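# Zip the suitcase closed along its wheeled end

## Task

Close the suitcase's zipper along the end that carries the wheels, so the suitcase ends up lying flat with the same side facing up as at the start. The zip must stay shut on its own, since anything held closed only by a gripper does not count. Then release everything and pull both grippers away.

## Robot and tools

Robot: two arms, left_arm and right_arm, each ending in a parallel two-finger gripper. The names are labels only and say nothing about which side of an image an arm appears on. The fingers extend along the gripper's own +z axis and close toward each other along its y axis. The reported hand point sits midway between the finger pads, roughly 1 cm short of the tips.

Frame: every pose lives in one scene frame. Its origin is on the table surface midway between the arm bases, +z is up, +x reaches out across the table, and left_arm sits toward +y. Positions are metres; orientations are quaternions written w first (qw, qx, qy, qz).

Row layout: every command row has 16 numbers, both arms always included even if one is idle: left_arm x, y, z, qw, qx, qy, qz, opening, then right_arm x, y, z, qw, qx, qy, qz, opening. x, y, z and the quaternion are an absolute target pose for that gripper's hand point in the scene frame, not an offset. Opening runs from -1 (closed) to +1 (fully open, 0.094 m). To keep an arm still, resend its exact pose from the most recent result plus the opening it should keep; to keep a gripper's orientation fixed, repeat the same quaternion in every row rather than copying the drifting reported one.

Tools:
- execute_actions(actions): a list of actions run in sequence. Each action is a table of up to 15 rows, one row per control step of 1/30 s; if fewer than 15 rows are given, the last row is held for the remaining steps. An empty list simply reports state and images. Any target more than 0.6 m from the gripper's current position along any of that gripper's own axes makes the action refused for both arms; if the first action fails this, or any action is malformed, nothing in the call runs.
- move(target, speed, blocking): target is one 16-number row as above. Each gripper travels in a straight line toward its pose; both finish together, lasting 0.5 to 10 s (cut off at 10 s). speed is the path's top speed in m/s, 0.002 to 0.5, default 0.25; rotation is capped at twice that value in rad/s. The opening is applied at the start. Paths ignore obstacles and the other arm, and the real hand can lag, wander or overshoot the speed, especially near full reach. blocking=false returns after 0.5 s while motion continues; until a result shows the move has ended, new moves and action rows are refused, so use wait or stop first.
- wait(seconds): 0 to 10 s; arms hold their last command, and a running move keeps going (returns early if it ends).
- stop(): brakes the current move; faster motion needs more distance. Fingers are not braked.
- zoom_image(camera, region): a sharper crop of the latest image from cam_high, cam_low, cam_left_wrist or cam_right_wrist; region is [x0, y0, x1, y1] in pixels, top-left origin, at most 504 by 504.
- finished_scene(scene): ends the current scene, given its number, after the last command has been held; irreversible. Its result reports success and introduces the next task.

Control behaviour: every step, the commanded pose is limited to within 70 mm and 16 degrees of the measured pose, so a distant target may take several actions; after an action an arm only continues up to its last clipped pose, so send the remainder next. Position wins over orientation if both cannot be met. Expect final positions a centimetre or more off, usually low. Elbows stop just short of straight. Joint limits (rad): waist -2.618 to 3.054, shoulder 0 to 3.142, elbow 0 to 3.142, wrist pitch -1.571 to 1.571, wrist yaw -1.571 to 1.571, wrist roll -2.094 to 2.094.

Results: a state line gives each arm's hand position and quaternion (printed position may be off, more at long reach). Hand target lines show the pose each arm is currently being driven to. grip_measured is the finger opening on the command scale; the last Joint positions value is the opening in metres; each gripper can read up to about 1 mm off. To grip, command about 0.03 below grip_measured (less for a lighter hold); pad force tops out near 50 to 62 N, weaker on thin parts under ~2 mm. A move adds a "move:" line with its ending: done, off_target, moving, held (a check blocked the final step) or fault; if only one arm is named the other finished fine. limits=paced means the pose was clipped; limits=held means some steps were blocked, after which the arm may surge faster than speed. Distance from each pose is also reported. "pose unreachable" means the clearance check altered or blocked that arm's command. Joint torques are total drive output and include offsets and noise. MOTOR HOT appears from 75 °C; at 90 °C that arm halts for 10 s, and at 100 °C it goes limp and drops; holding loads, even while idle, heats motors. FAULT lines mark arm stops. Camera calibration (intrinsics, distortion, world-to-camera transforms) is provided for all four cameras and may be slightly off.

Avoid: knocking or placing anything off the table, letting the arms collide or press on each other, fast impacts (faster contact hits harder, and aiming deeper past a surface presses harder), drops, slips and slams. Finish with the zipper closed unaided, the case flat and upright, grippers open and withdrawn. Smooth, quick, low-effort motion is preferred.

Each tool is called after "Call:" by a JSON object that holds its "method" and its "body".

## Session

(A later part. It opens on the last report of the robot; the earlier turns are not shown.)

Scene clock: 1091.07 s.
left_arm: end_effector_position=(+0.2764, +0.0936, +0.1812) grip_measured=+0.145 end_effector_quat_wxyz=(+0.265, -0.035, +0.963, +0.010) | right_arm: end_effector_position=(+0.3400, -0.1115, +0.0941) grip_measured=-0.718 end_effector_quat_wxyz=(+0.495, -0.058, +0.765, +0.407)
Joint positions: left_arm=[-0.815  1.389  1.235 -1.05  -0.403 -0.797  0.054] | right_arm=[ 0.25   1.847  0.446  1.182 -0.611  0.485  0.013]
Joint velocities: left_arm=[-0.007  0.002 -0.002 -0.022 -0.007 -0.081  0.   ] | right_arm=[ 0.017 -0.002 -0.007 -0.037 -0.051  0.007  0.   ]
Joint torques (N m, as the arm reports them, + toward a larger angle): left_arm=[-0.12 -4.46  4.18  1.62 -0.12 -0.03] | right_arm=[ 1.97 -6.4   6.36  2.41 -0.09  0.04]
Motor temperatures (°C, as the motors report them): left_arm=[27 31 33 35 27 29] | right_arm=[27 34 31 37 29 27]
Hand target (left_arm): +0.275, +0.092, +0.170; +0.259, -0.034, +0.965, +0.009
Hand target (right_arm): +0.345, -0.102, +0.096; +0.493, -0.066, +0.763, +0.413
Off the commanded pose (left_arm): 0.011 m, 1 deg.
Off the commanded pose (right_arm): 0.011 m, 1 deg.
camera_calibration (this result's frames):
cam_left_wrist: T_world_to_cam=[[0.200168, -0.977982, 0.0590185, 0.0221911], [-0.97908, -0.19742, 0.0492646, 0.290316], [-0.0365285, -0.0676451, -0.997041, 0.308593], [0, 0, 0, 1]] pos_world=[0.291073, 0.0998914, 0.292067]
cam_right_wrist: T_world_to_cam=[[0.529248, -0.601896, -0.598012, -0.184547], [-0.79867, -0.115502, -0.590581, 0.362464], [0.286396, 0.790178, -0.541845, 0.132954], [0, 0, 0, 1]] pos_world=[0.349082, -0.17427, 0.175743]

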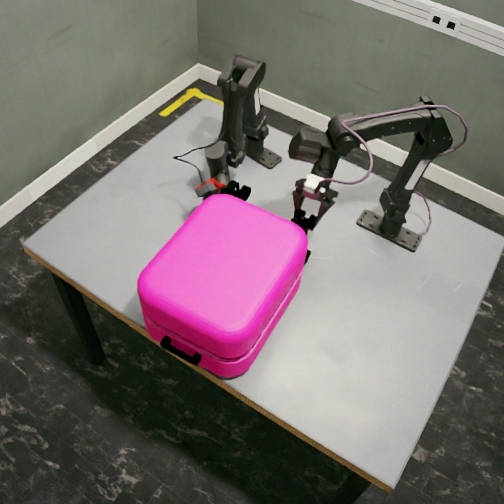

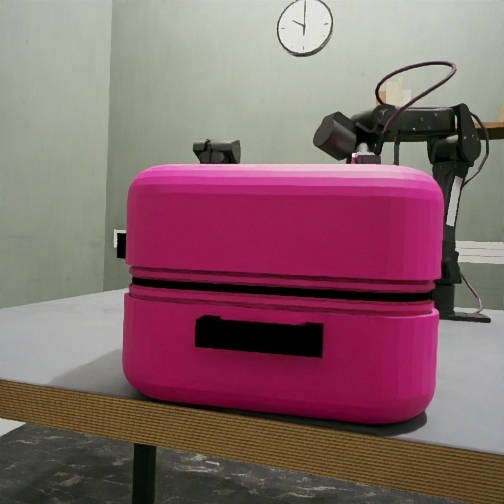

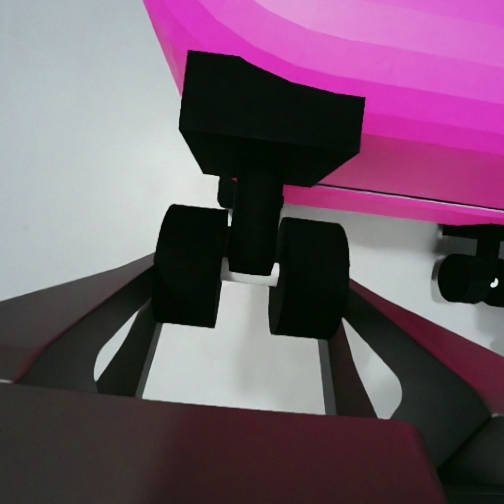

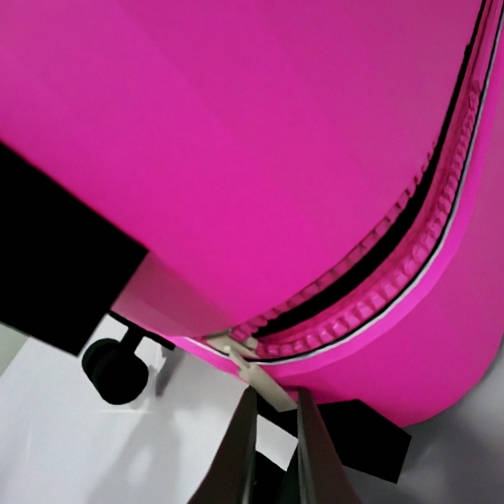

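Call:
{"method": "execute_actions", "body": {"actions": []}}

Scene clock: 1101.57 s.
left_arm: end_effector_position=(+0.2764, +0.0936, +0.1812) grip_measured=+0.145 end_effector_quat_wxyz=(+0.265, -0.035, +0.963, +0.010) | right_arm: end_effector_position=(+0.3400, -0.1115, +0.0941) grip_measured=-0.718 end_effector_quat_wxyz=(+0.495, -0.058, +0.765, +0.407)
Joint positions: left_arm=[-0.815  1.389  1.235 -1.05  -0.403 -0.797  0.054] | right_arm=[ 0.25   1.847  0.446  1.182 -0.611  0.485  0.013]
Joint velocities: left_arm=[-0.002 -0.022 -0.012 -0.037  0.037 -0.051 -0.001] | right_arm=[ 0.002  0.002 -0.002 -0.022 -0.051  0.022 -0.001]
Joint torques (N m, as the arm reports them, + toward a larger angle): left_arm=[-0.13 -4.45  4.17  1.64 -0.11 -0.03] | right_arm=[ 1.97 -6.41  6.35  2.42 -0.09  0.05]
Motor temperatures (°C, as the motors report them): left_arm=[27 31 33 35 27 29] | right_arm=[28 34 31 37 29 27]
Hand target (left_arm): +0.275, +0.092, +0.170; +0.259, -0.034, +0.965, +0.009
Hand target (right_arm): +0.345, -0.102, +0.096; +0.493, -0.066, +0.763, +0.413
Off the commanded pose (left_arm): 0.011 m, 1 deg.
Off the commanded pose (right_arm): 0.011 m, 1 deg.
camera_calibration (this result's frames):
cam_left_wrist: T_world_to_cam=[[0.200168, -0.977982, 0.0590185, 0.0221911], [-0.97908, -0.19742, 0.0492646, 0.290316], [-0.0365285, -0.0676451, -0.997041, 0.308593], [0, 0, 0, 1]] pos_world=[0.291073, 0.0998914, 0.292067]
cam_right_wrist: T_world_to_cam=[[0.529248, -0.601896, -0.598012, -0.184547], [-0.79867, -0.115502, -0.590581, 0.362464], [0.286396, 0.790178, -0.541845, 0.132954], [0, 0, 0, 1]] pos_world=[0.349082, -0.17427, 0.175743]

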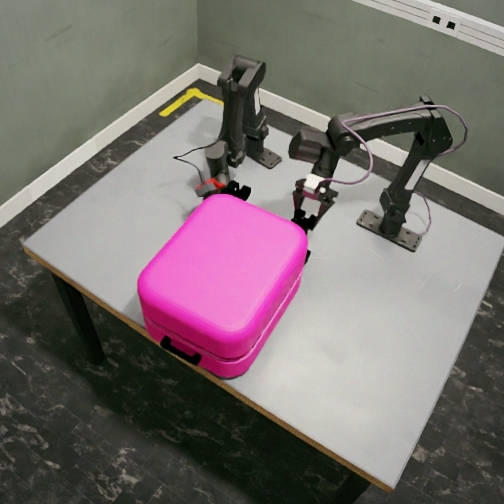

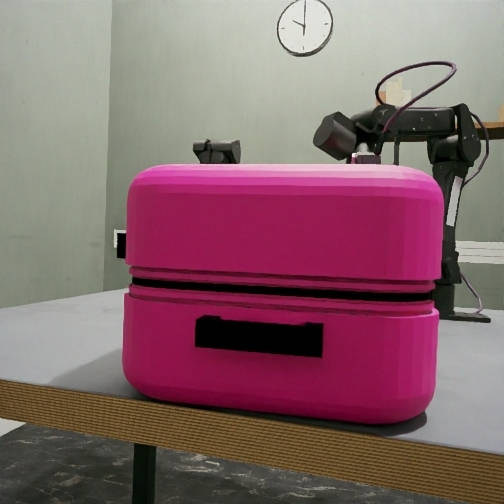

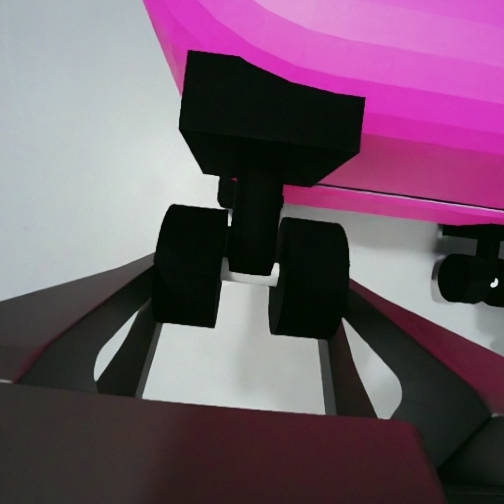

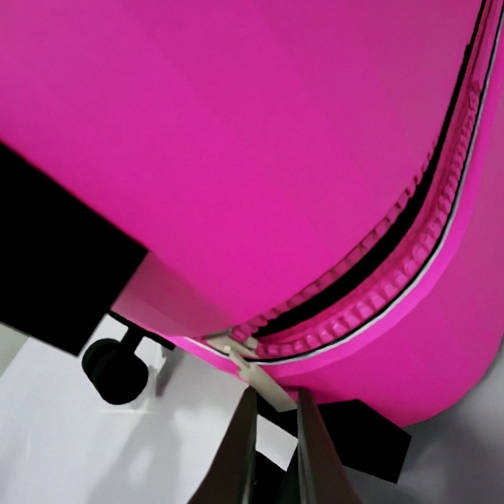

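Call:
{"method": "zoom_image", "body": {"camera": "cam_right_wrist", "region": [160, 260, 400, 500]}}

Region (160, 260, 400, 500) of cam_right_wrist's 504x504 image, scaled by 2.100, with more detail than that image has.

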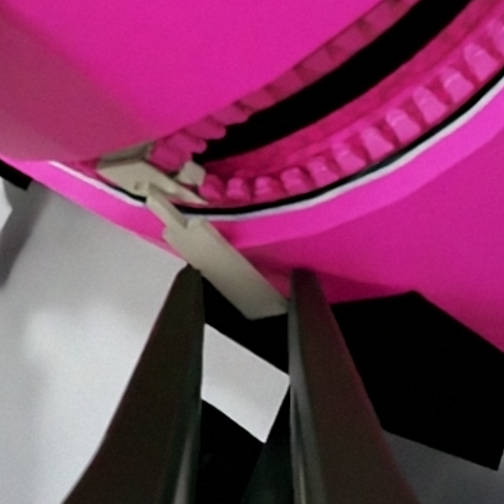

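Call:
{"method": "execute_actions", "body": {"actions": [[[0.275,0.092,0.170,0.2586,-0.0337,0.9653,0.009,0.07,0.343,-0.103,0.097,0.4924,-0.0667,0.7630,0.4132,-0.9]]]}}

Call:
{"method": "zoom_image", "body": {"camera": "cam_right_wrist", "region": [160, 260, 400, 500]}}

Scene clock: 1128.40 s.
left_arm: end_effector_position=(+0.2769, +0.0933, +0.1815) grip_measured=+0.145 end_effector_quat_wxyz=(+0.266, -0.036, +0.963, +0.009) | right_arm: end_effector_position=(+0.3369, -0.1063, +0.0933) grip_measured=-0.898 end_effector_quat_wxyz=(+0.489, -0.064, +0.766, +0.413)
Joint positions: left_arm=[-0.815  1.389  1.235 -1.048 -0.404 -0.797  0.054] | right_arm=[ 0.261  1.847  0.446  1.177 -0.621  0.485  0.005]
Joint velocities: left_arm=[-0.002 -0.002 -0.007  0.007 -0.007  0.081  0.   ] | right_arm=[ 0.022  0.002  0.002 -0.007  0.022 -0.007 -0.001]
Joint torques (N m, as the arm reports them, + toward a larger angle): left_arm=[-0.08 -4.48  4.12  1.61 -0.06 -0.01] | right_arm=[ 0.76 -7.32  5.8   2.42 -0.03  0.03]
Motor temperatures (°C, as the motors report them): left_arm=[26 31 33 34 26 29] | right_arm=[28 34 31 38 29 27]
Hand target (left_arm): +0.275, +0.092, +0.170; +0.258, -0.034, +0.965, +0.009
Hand target (right_arm): +0.343, -0.103, +0.097; +0.492, -0.067, +0.763, +0.413
Off the commanded pose (left_arm): 0.012 m, 1 deg.
Off the commanded pose (right_arm): 0.008 m, 1 deg.
camera_calibration (this result's frames):
cam_left_wrist: T_world_to_cam=[[0.20031, -0.977859, 0.0605586, 0.0215092], [-0.979128, -0.197633, 0.0474277, 0.291036], [-0.0344093, -0.0687948, -0.997037, 0.308352], [0, 0, 0, 1]] pos_world=[0.291264, 0.0997644, 0.292333]
cam_right_wrist: T_world_to_cam=[[0.538249, -0.590339, -0.601488, -0.18171], [-0.799066, -0.130582, -0.586892, 0.358357], [0.267922, 0.796522, -0.542006, 0.136239], [0, 0, 0, 1]] pos_world=[0.347655, -0.168993, 0.174863]

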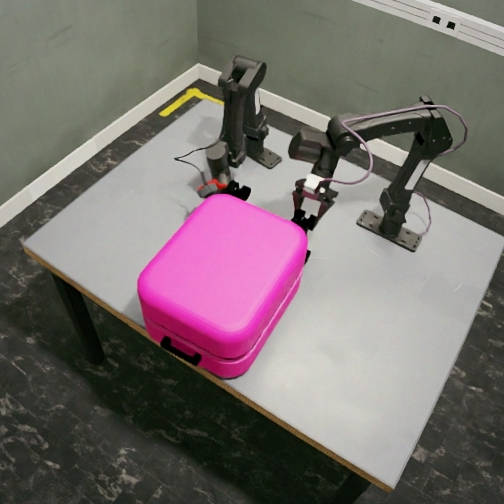

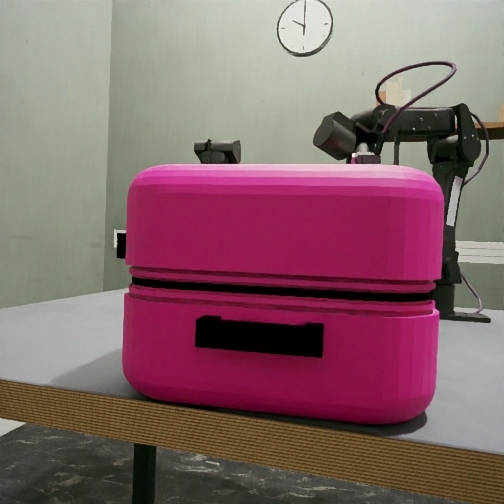

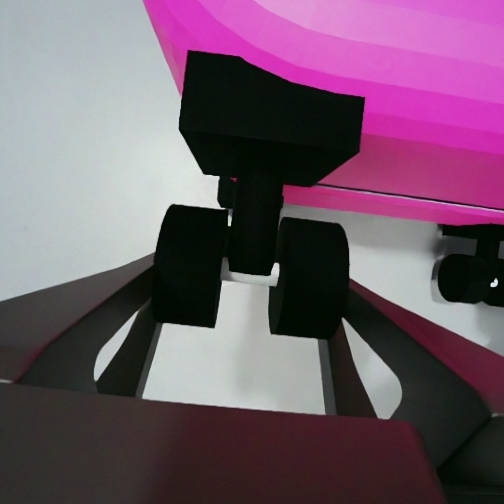

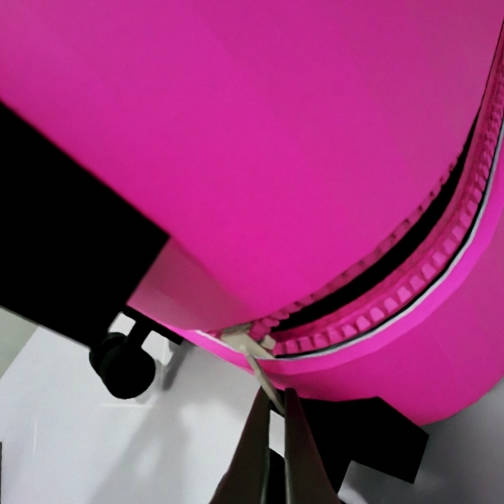

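Region (160, 260, 400, 500) of cam_right_wrist's 504x504 image, scaled by 2.100, with more detail than that image has.

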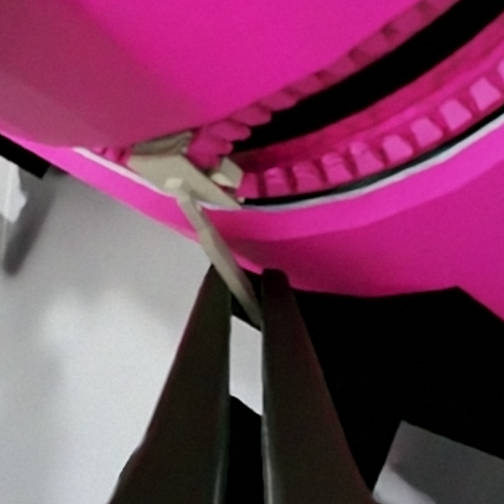

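Call:
{"method": "execute_actions", "body": {"actions": [[[0.275,0.092,0.165,0.2586,-0.0337,0.9653,0.009,0.07,0.344,-0.102,0.104,0.4924,-0.0667,0.7630,0.4132,-0.92]],[[0.275,0.092,0.160,0.2586,-0.0337,0.9653,0.009,0.07,0.344,-0.102,0.104,0.4924,-0.0667,0.7630,0.4132,-1]]]}}

Call:
{"method": "zoom_image", "body": {"camera": "cam_right_wrist", "region": [160, 260, 400, 500]}}

Scene clock: 1132.73 s.
left_arm: end_effector_position=(+0.2770, +0.0936, +0.1806) grip_measured=+0.145 end_effector_quat_wxyz=(+0.274, -0.035, +0.961, +0.006) | right_arm: end_effector_position=(+0.3352, -0.1000, +0.0977) grip_measured=-0.984 end_effector_quat_wxyz=(+0.484, -0.073, +0.764, +0.420)
Joint positions: left_arm=[-0.819  1.374  1.211 -1.023 -0.412 -0.793  0.054] | right_arm=[ 0.272  1.83   0.456  1.15  -0.635  0.485  0.001]
Joint velocities: left_arm=[-0.007 -0.007 -0.007 -0.037 -0.037 -0.007  0.   ] | right_arm=[-0.002 -0.007 -0.012  0.007 -0.007  0.037 -0.   ]
Joint torques (N m, as the arm reports them, + toward a larger angle): left_arm=[ 0.2  -3.37  2.92  1.76  0.01 -0.07] | right_arm=[-0.12 -8.72  5.8   2.28  0.13  0.04]
Motor temperatures (°C, as the motors report them): left_arm=[26 31 33 34 26 29] | right_arm=[28 34 31 38 28 27]
Hand target (left_arm): +0.274, +0.093, +0.160; +0.258, -0.034, +0.966, +0.010
Hand target (right_arm): +0.344, -0.102, +0.104; +0.493, -0.067, +0.763, +0.414
Off the commanded pose (left_arm): 0.021 m, 2 deg.
Off the commanded pose (right_arm): 0.011 m, 1 deg.
camera_calibration (this result's frames):
cam_left_wrist: T_world_to_cam=[[0.195875, -0.978207, 0.0688749, 0.0215378], [-0.980468, -0.194085, 0.031845, 0.294096], [-0.0177834, -0.0737673, -0.997117, 0.30335], [0, 0, 0, 1]] pos_world=[0.289527, 0.100525, 0.291627]
cam_right_wrist: T_world_to_cam=[[0.552417, -0.574935, -0.60356, -0.177405], [-0.795889, -0.148562, -0.586933, 0.357491], [0.247782, 0.804599, -0.539652, 0.141412], [0, 0, 0, 1]] pos_world=[0.347485, -0.162667, 0.179062]

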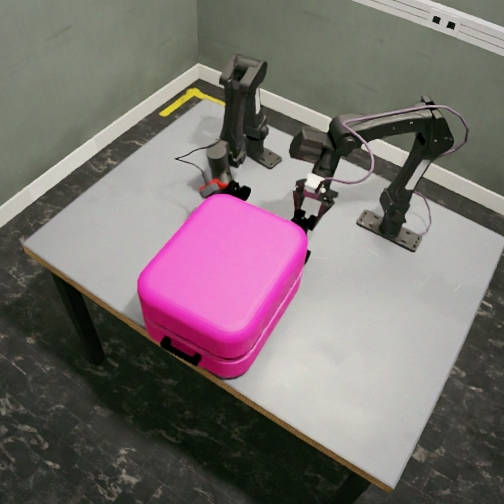

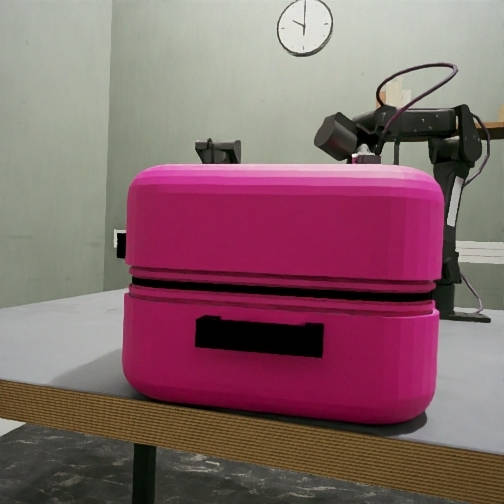

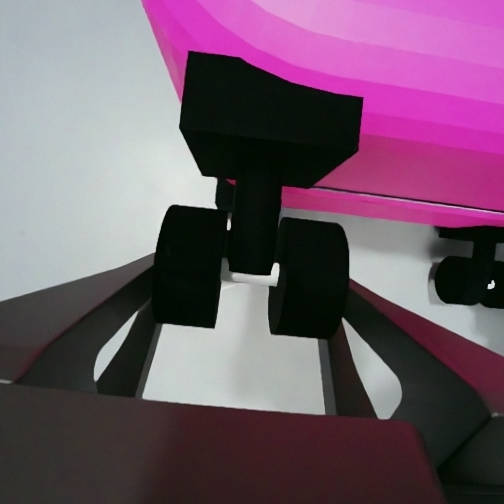

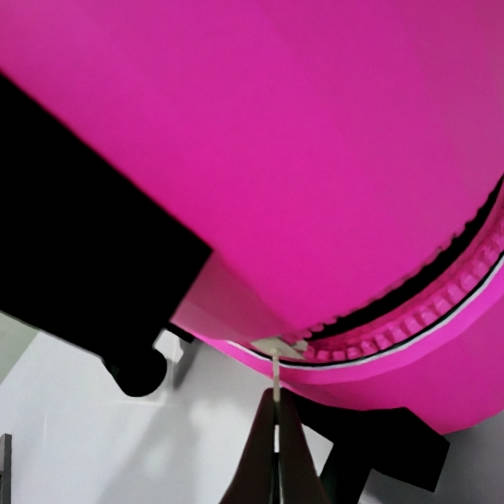

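Region (160, 260, 400, 500) of cam_right_wrist's 504x504 image, scaled by 2.100, with more detail than that image has.

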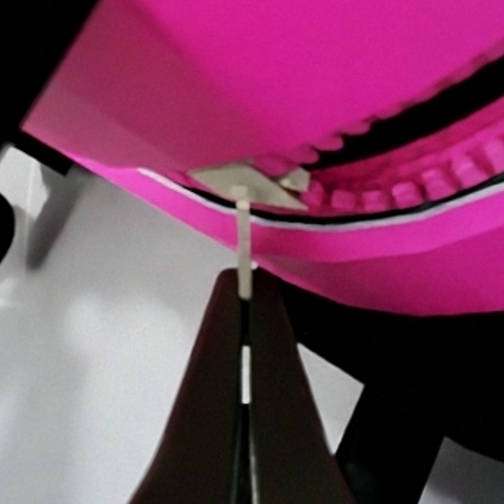

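Call:
{"method": "move", "body": {"target": [0.275,0.092,0.155,0.2586,-0.0337,0.9653,0.009,0.07,0.355,-0.148,0.100,0.5100,-0.1658,0.7478,0.3914,-1], "speed": 0.05}}

Scene clock: 1183.70 s.
left_arm: end_effector_position=(+0.2772, +0.0938, +0.1804) grip_measured=+0.145 end_effector_quat_wxyz=(+0.280, -0.034, +0.959, +0.005) | right_arm: end_effector_position=(+0.3342, -0.1279, +0.1060) grip_measured=-0.984 end_effector_quat_wxyz=(+0.497, -0.202, +0.731, +0.422)
Joint positions: left_arm=[-0.822  1.365  1.198 -1.009 -0.419 -0.792  0.054] | right_arm=[ 0.094  1.845  0.535  1.041 -0.973  0.21   0.001]
Joint velocities: left_arm=[-0.002 -0.012 -0.007 -0.066  0.051 -0.007 -0.001] | right_arm=[-0.002  0.002 -0.012 -0.051  0.037  0.066  0.001]
Joint torques (N m, as the arm reports them, + toward a larger angle): left_arm=[ 0.33 -2.82  2.21  1.82  0.09 -0.1 ] | right_arm=[-3.54 -6.77  5.81  2.02  0.52 -0.01]
Motor temperatures (°C, as the motors report them): left_arm=[26 30 32 35 26 29] | right_arm=[27 35 31 38 29 27]
Hand target (left_arm): +0.274, +0.093, +0.156; +0.258, -0.034, +0.965, +0.010
Hand target (right_arm): +0.353, -0.150, +0.100; +0.510, -0.167, +0.749, +0.390
Off the commanded pose (left_arm): 0.026 m, 3 deg.
Off the commanded pose (right_arm): 0.030 m, 6 deg.
move: off_target (left_arm, right_arm)
camera_calibration (this result's frames):
cam_left_wrist: T_world_to_cam=[[0.193328, -0.978483, 0.0720749, 0.0218817], [-0.981114, -0.19233, 0.0206106, 0.29639], [-0.00630501, -0.0746983, -0.997186, 0.300143], [0, 0, 0, 1]] pos_world=[0.288454, 0.100836, 0.291613]
cam_right_wrist: T_world_to_cam=[[0.74265, -0.496172, -0.449761, -0.257707], [-0.6448, -0.348432, -0.680314, 0.291328], [0.180842, 0.795241, -0.578695, 0.193909], [0, 0, 0, 1]] pos_world=[0.344168, -0.180564, 0.194502]

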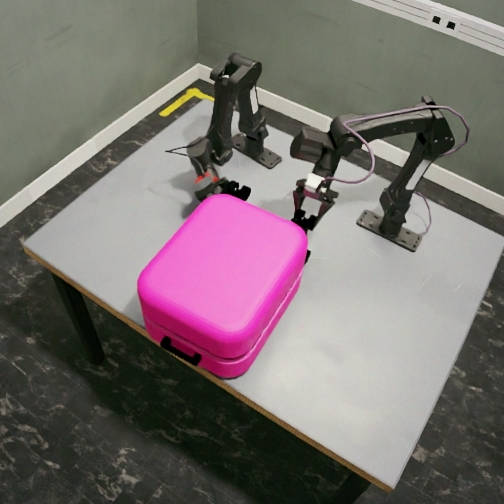

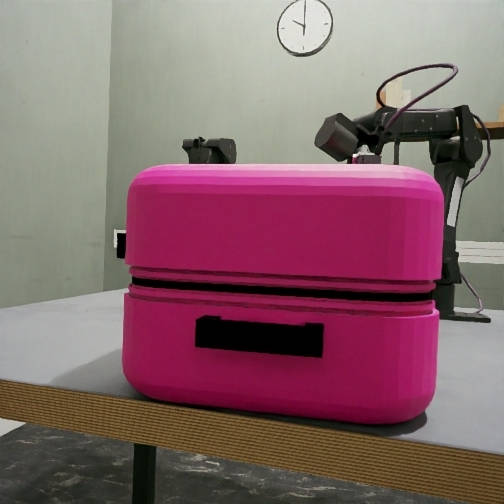

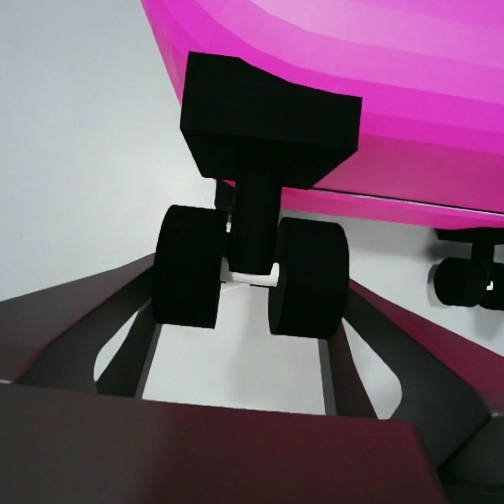

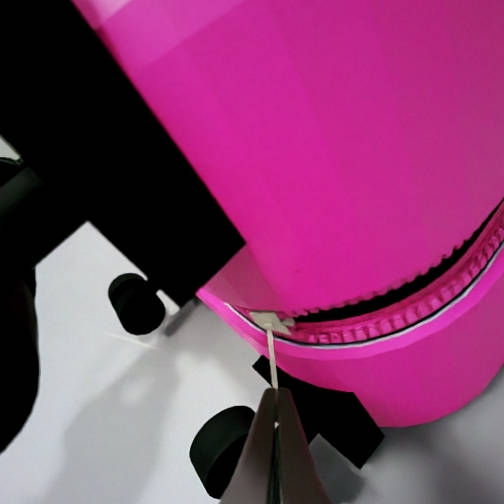

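Call:
{"method": "zoom_image", "body": {"camera": "cam_right_wrist", "region": [160, 260, 400, 500]}}

Region (160, 260, 400, 500) of cam_right_wrist's 504x504 image, scaled by 2.100, with more detail than that image has.

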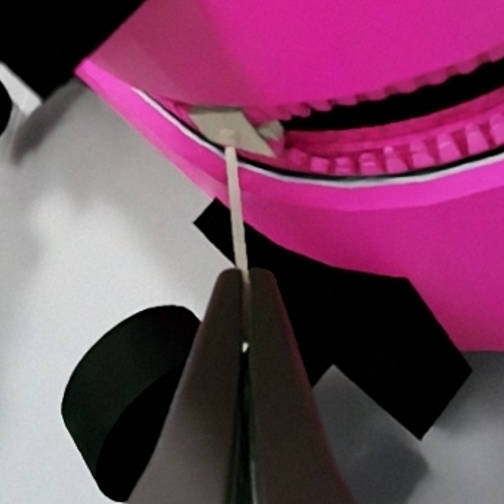

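Call:
{"method": "execute_actions", "body": {"actions": [[[0.275,0.092,0.147,0.2586,-0.0337,0.9653,0.009,0.07,0.350,-0.152,0.101,0.5100,-0.20,0.74,0.3914,-1]],[[0.275,0.092,0.147,0.2586,-0.0337,0.9653,0.009,0.07,0.350,-0.158,0.102,0.5100,-0.2303,0.7305,0.3913,-1],[0.275,0.092,0.147,0.2586,-0.0337,0.9653,0.009,0.07,0.350,-0.160,0.102,0.5100,-0.2303,0.7305,0.3913,-1],[0.275,0.092,0.147,0.2586,-0.0337,0.9653,0.009,0.07,0.350,-0.162,0.102,0.5100,-0.2303,0.7305,0.3913,-1],[0.275,0.092,0.147,0.2586,-0.0337,0.9653,0.009,0.07,0.350,-0.164,0.102,0.5100,-0.2303,0.7305,0.3913,-1]]]}}

Scene clock: 1207.30 s.
left_arm: end_effector_position=(+0.2801, +0.0933, +0.1802) grip_measured=+0.145 end_effector_quat_wxyz=(+0.294, -0.029, +0.955, +0.003) | right_arm: end_effector_position=(+0.3396, -0.1463, +0.1114) grip_measured=-0.985 end_effector_quat_wxyz=(+0.514, -0.260, +0.709, +0.408)
Joint positions: left_arm=[-0.825  1.353  1.174 -0.971 -0.436 -0.775  0.054] | right_arm=[ 0.016  1.854  0.599  0.944 -1.096  0.042  0.001]
Joint velocities: left_arm=[-0.012 -0.007  0.012 -0.081  0.051 -0.022  0.001] | right_arm=[-0.007  0.022  0.012 -0.007 -0.022 -0.11  -0.001]
Joint torques (N m, as the arm reports them, + toward a larger angle): left_arm=[ 0.49 -2.15  1.8   1.74  0.21 -0.24] | right_arm=[-3.68 -7.63  5.24  1.66  0.15 -0.07]
Motor temperatures (°C, as the motors report them): left_arm=[26 30 32 35 26 29] | right_arm=[28 35 31 37 29 27]
Hand target (left_arm): +0.274, +0.093, +0.149; +0.258, -0.035, +0.965, +0.010
Hand target (right_arm): +0.349, -0.164, +0.102; +0.511, -0.230, +0.730, +0.391
Off the commanded pose (left_arm): 0.034 m, 4 deg.
Off the commanded pose (right_arm): 0.023 m, 5 deg.
camera_calibration (this result's frames):
cam_left_wrist: T_world_to_cam=[[0.181156, -0.980433, 0.0770316, 0.0234814], [-0.983219, -0.182269, -0.00761169, 0.303887], [0.0215032, -0.0743601, -0.997, 0.292053], [0, 0, 0, 1]] pos_world=[0.288254, 0.100128, 0.291681]
cam_right_wrist: T_world_to_cam=[[0.813913, -0.467163, -0.345405, -0.299976], [-0.549022, -0.423966, -0.720297, 0.252898], [0.190056, 0.775893, -0.601555, 0.207241], [0, 0, 0, 1]] pos_world=[0.343614, -0.193714, 0.203215]

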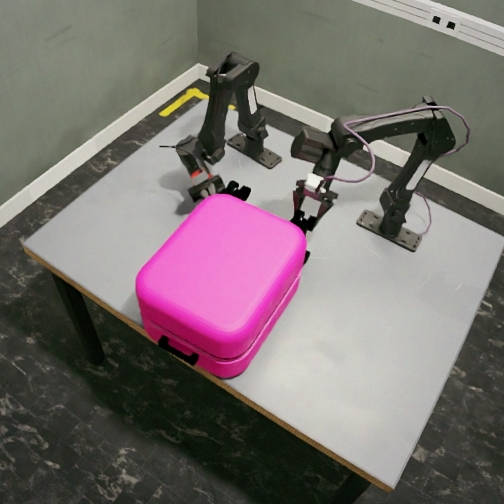

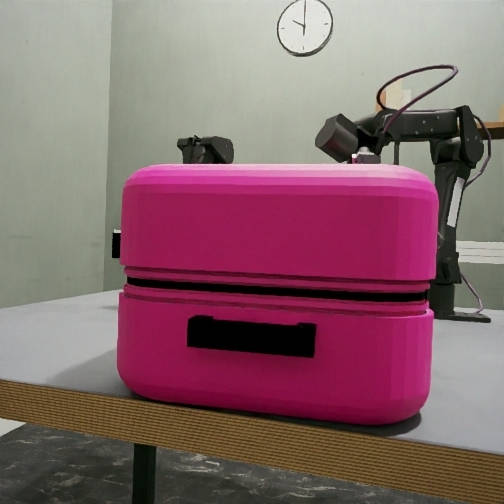

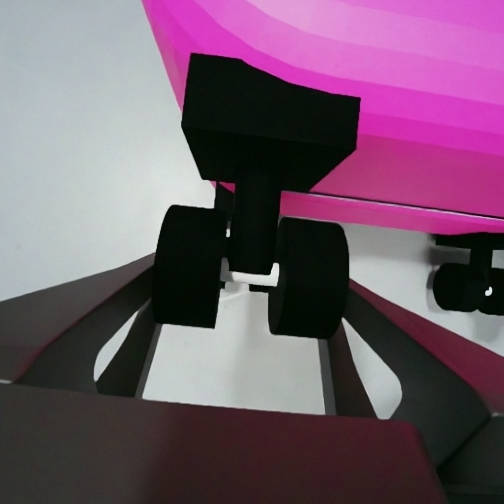

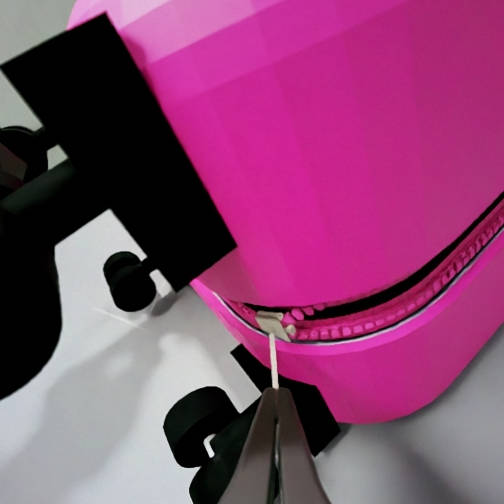

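Call:
{"method": "move", "body": {"target": [0.275,0.092,0.147,0.2586,-0.0337,0.9653,0.009,0.07,0.380,-0.174,0.105,0.5266,-0.3237,0.6943,0.3687,-1], "speed": 0.04}}

Scene clock: 1218.67 s.
left_arm: end_effector_position=(+0.2803, +0.0935, +0.1805) grip_measured=+0.145 end_effector_quat_wxyz=(+0.295, -0.027, +0.955, +0.004) | right_arm: end_effector_position=(+0.3554, -0.1539, +0.1107) grip_measured=-0.985 end_effector_quat_wxyz=(+0.512, -0.349, +0.669, +0.411)
Joint positions: left_arm=[-0.825  1.352  1.173 -0.969 -0.438 -0.77   0.054] | right_arm=[-0.03   1.935  0.791  0.672 -1.264 -0.257  0.001]
Joint velocities: left_arm=[-0.002  0.002 -0.017 -0.022 -0.007 -0.037  0.   ] | right_arm=[ 0.007 -0.002 -0.017 -0.066  0.007 -0.081 -0.001]
Joint torques (N m, as the arm reports them, + toward a larger angle): left_arm=[ 0.47 -1.93  1.93  1.74  0.24 -0.27] | right_arm=[-3.22 -8.34  7.04  1.91  0.58 -0.02]
Motor temperatures (°C, as the motors report them): left_arm=[26 30 32 35 26 29] | right_arm=[28 35 31 37 29 27]
Hand target (left_arm): +0.273, +0.093, +0.149; +0.258, -0.035, +0.965, +0.011
Hand target (right_arm): +0.377, -0.176, +0.105; +0.527, -0.323, +0.694, +0.369
Off the commanded pose (left_arm): 0.034 m, 4 deg.
Off the commanded pose (right_arm): 0.032 m, 7 deg.
move: off_target (left_arm, right_arm)
camera_calibration (this result's frames):
cam_left_wrist: T_world_to_cam=[[0.177715, -0.981227, 0.0749121, 0.0250917], [-0.983796, -0.178982, -0.0105012, 0.304494], [0.0237121, -0.071832, -0.997135, 0.291556], [0, 0, 0, 1]] pos_world=[0.288187, 0.100063, 0.292039]
cam_right_wrist: T_world_to_cam=[[0.90792, -0.351999, -0.22755, -0.345381], [-0.394824, -0.535995, -0.746206, 0.188705], [0.140698, 0.767337, -0.625618, 0.228583], [0, 0, 0, 1]] pos_world=[0.355922, -0.195829, 0.205227]

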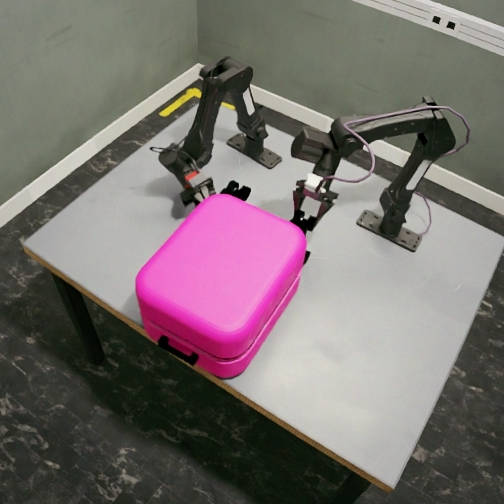

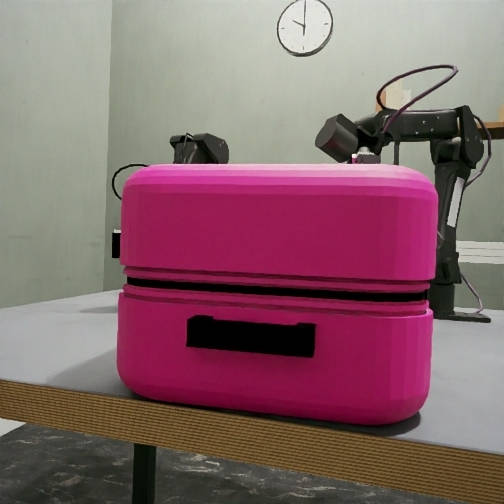

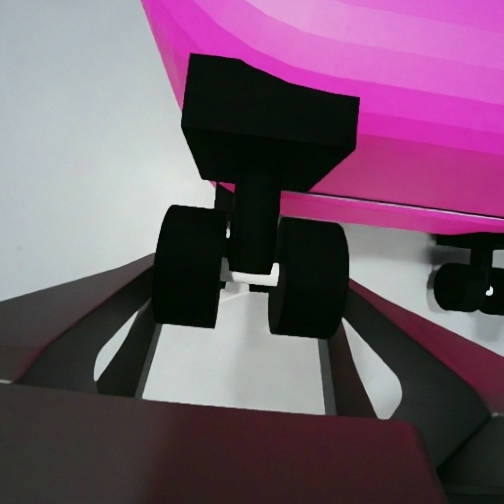

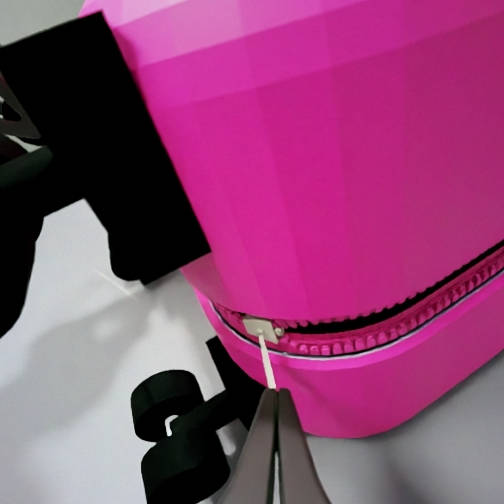

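Call:
{"method": "move", "body": {"target": [0.275,0.092,0.147,0.2586,-0.0337,0.9653,0.009,0.07,0.405,-0.172,0.106,0.5266,-0.3237,0.6943,0.3687,-1], "speed": 0.04}}

Scene clock: 1227.07 s.
left_arm: end_effector_position=(+0.2875, +0.0918, +0.1810) grip_measured=+0.145 end_effector_quat_wxyz=(+0.311, -0.037, +0.950, +0.003) | right_arm: end_effector_position=(+0.3723, -0.1549, +0.1106) grip_measured=-0.985 end_effector_quat_wxyz=(+0.506, -0.350, +0.664, +0.424)
Joint positions: left_arm=[-0.825  1.358  1.163 -0.929 -0.463 -0.779  0.054] | right_arm=[-0.03   1.997  0.886  0.629 -1.292 -0.254  0.001]
Joint velocities: left_arm=[-0.012 -0.007  0.002 -0.051  0.022 -0.022  0.   ] | right_arm=[ 0.007 -0.007  0.007 -0.007  0.007  0.037 -0.001]
Joint torques (N m, as the arm reports them, + toward a larger angle): left_arm=[ 0.63 -2.4   2.96  1.33  0.44 -0.18] | right_arm=[-1.78 -9.23  7.76  2.07  0.88  0.15]
Motor temperatures (°C, as the motors report them): left_arm=[26 30 32 34 26 29] | right_arm=[28 35 32 37 29 27]
Hand target (left_arm): +0.274, +0.093, +0.149; +0.259, -0.036, +0.965, +0.010
Hand target (right_arm): +0.401, -0.174, +0.108; +0.527, -0.323, +0.693, +0.370
Off the commanded pose (left_arm): 0.036 m, 6 deg.
Off the commanded pose (right_arm): 0.037 m, 8 deg.
move: off_target (left_arm, right_arm)
camera_calibration (this result's frames):
cam_left_wrist: T_world_to_cam=[[0.192693, -0.977291, 0.0881592, 0.0150683], [-0.97951, -0.196933, -0.0421503, 0.317415], [0.0585545, -0.0782307, -0.995214, 0.281961], [0, 0, 0, 1]] pos_world=[0.291497, 0.0992936, 0.292663]
cam_right_wrist: T_world_to_cam=[[0.913394, -0.326932, -0.242541, -0.357618], [-0.390307, -0.534107, -0.749927, 0.193776], [0.115632, 0.779644, -0.615454, 0.237119], [0, 0, 0, 1]] pos_world=[0.37486, -0.198288, 0.204516]

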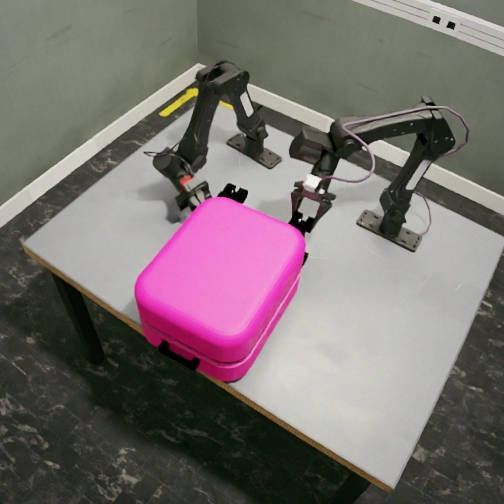

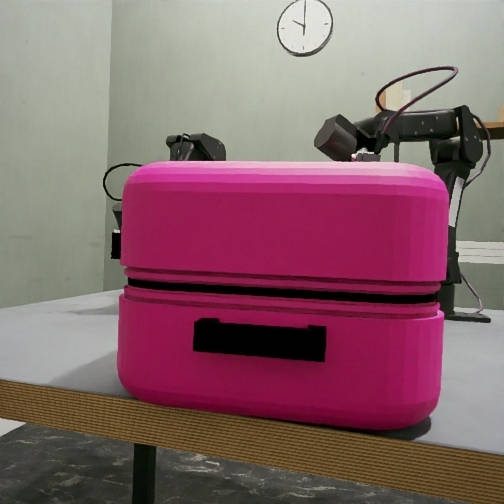

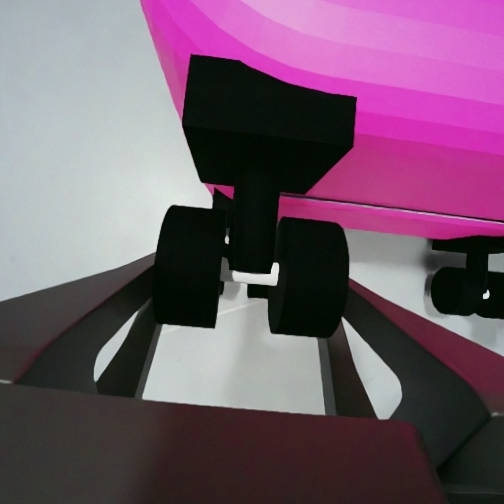

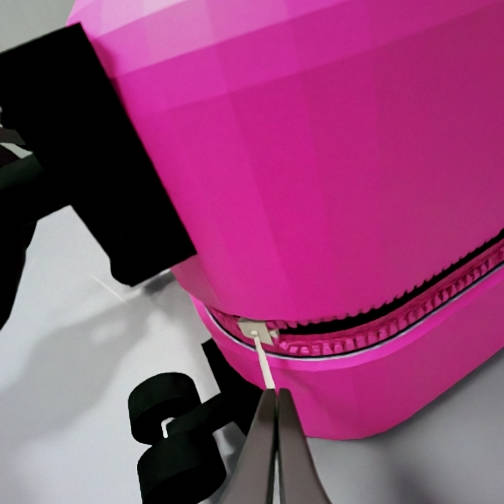

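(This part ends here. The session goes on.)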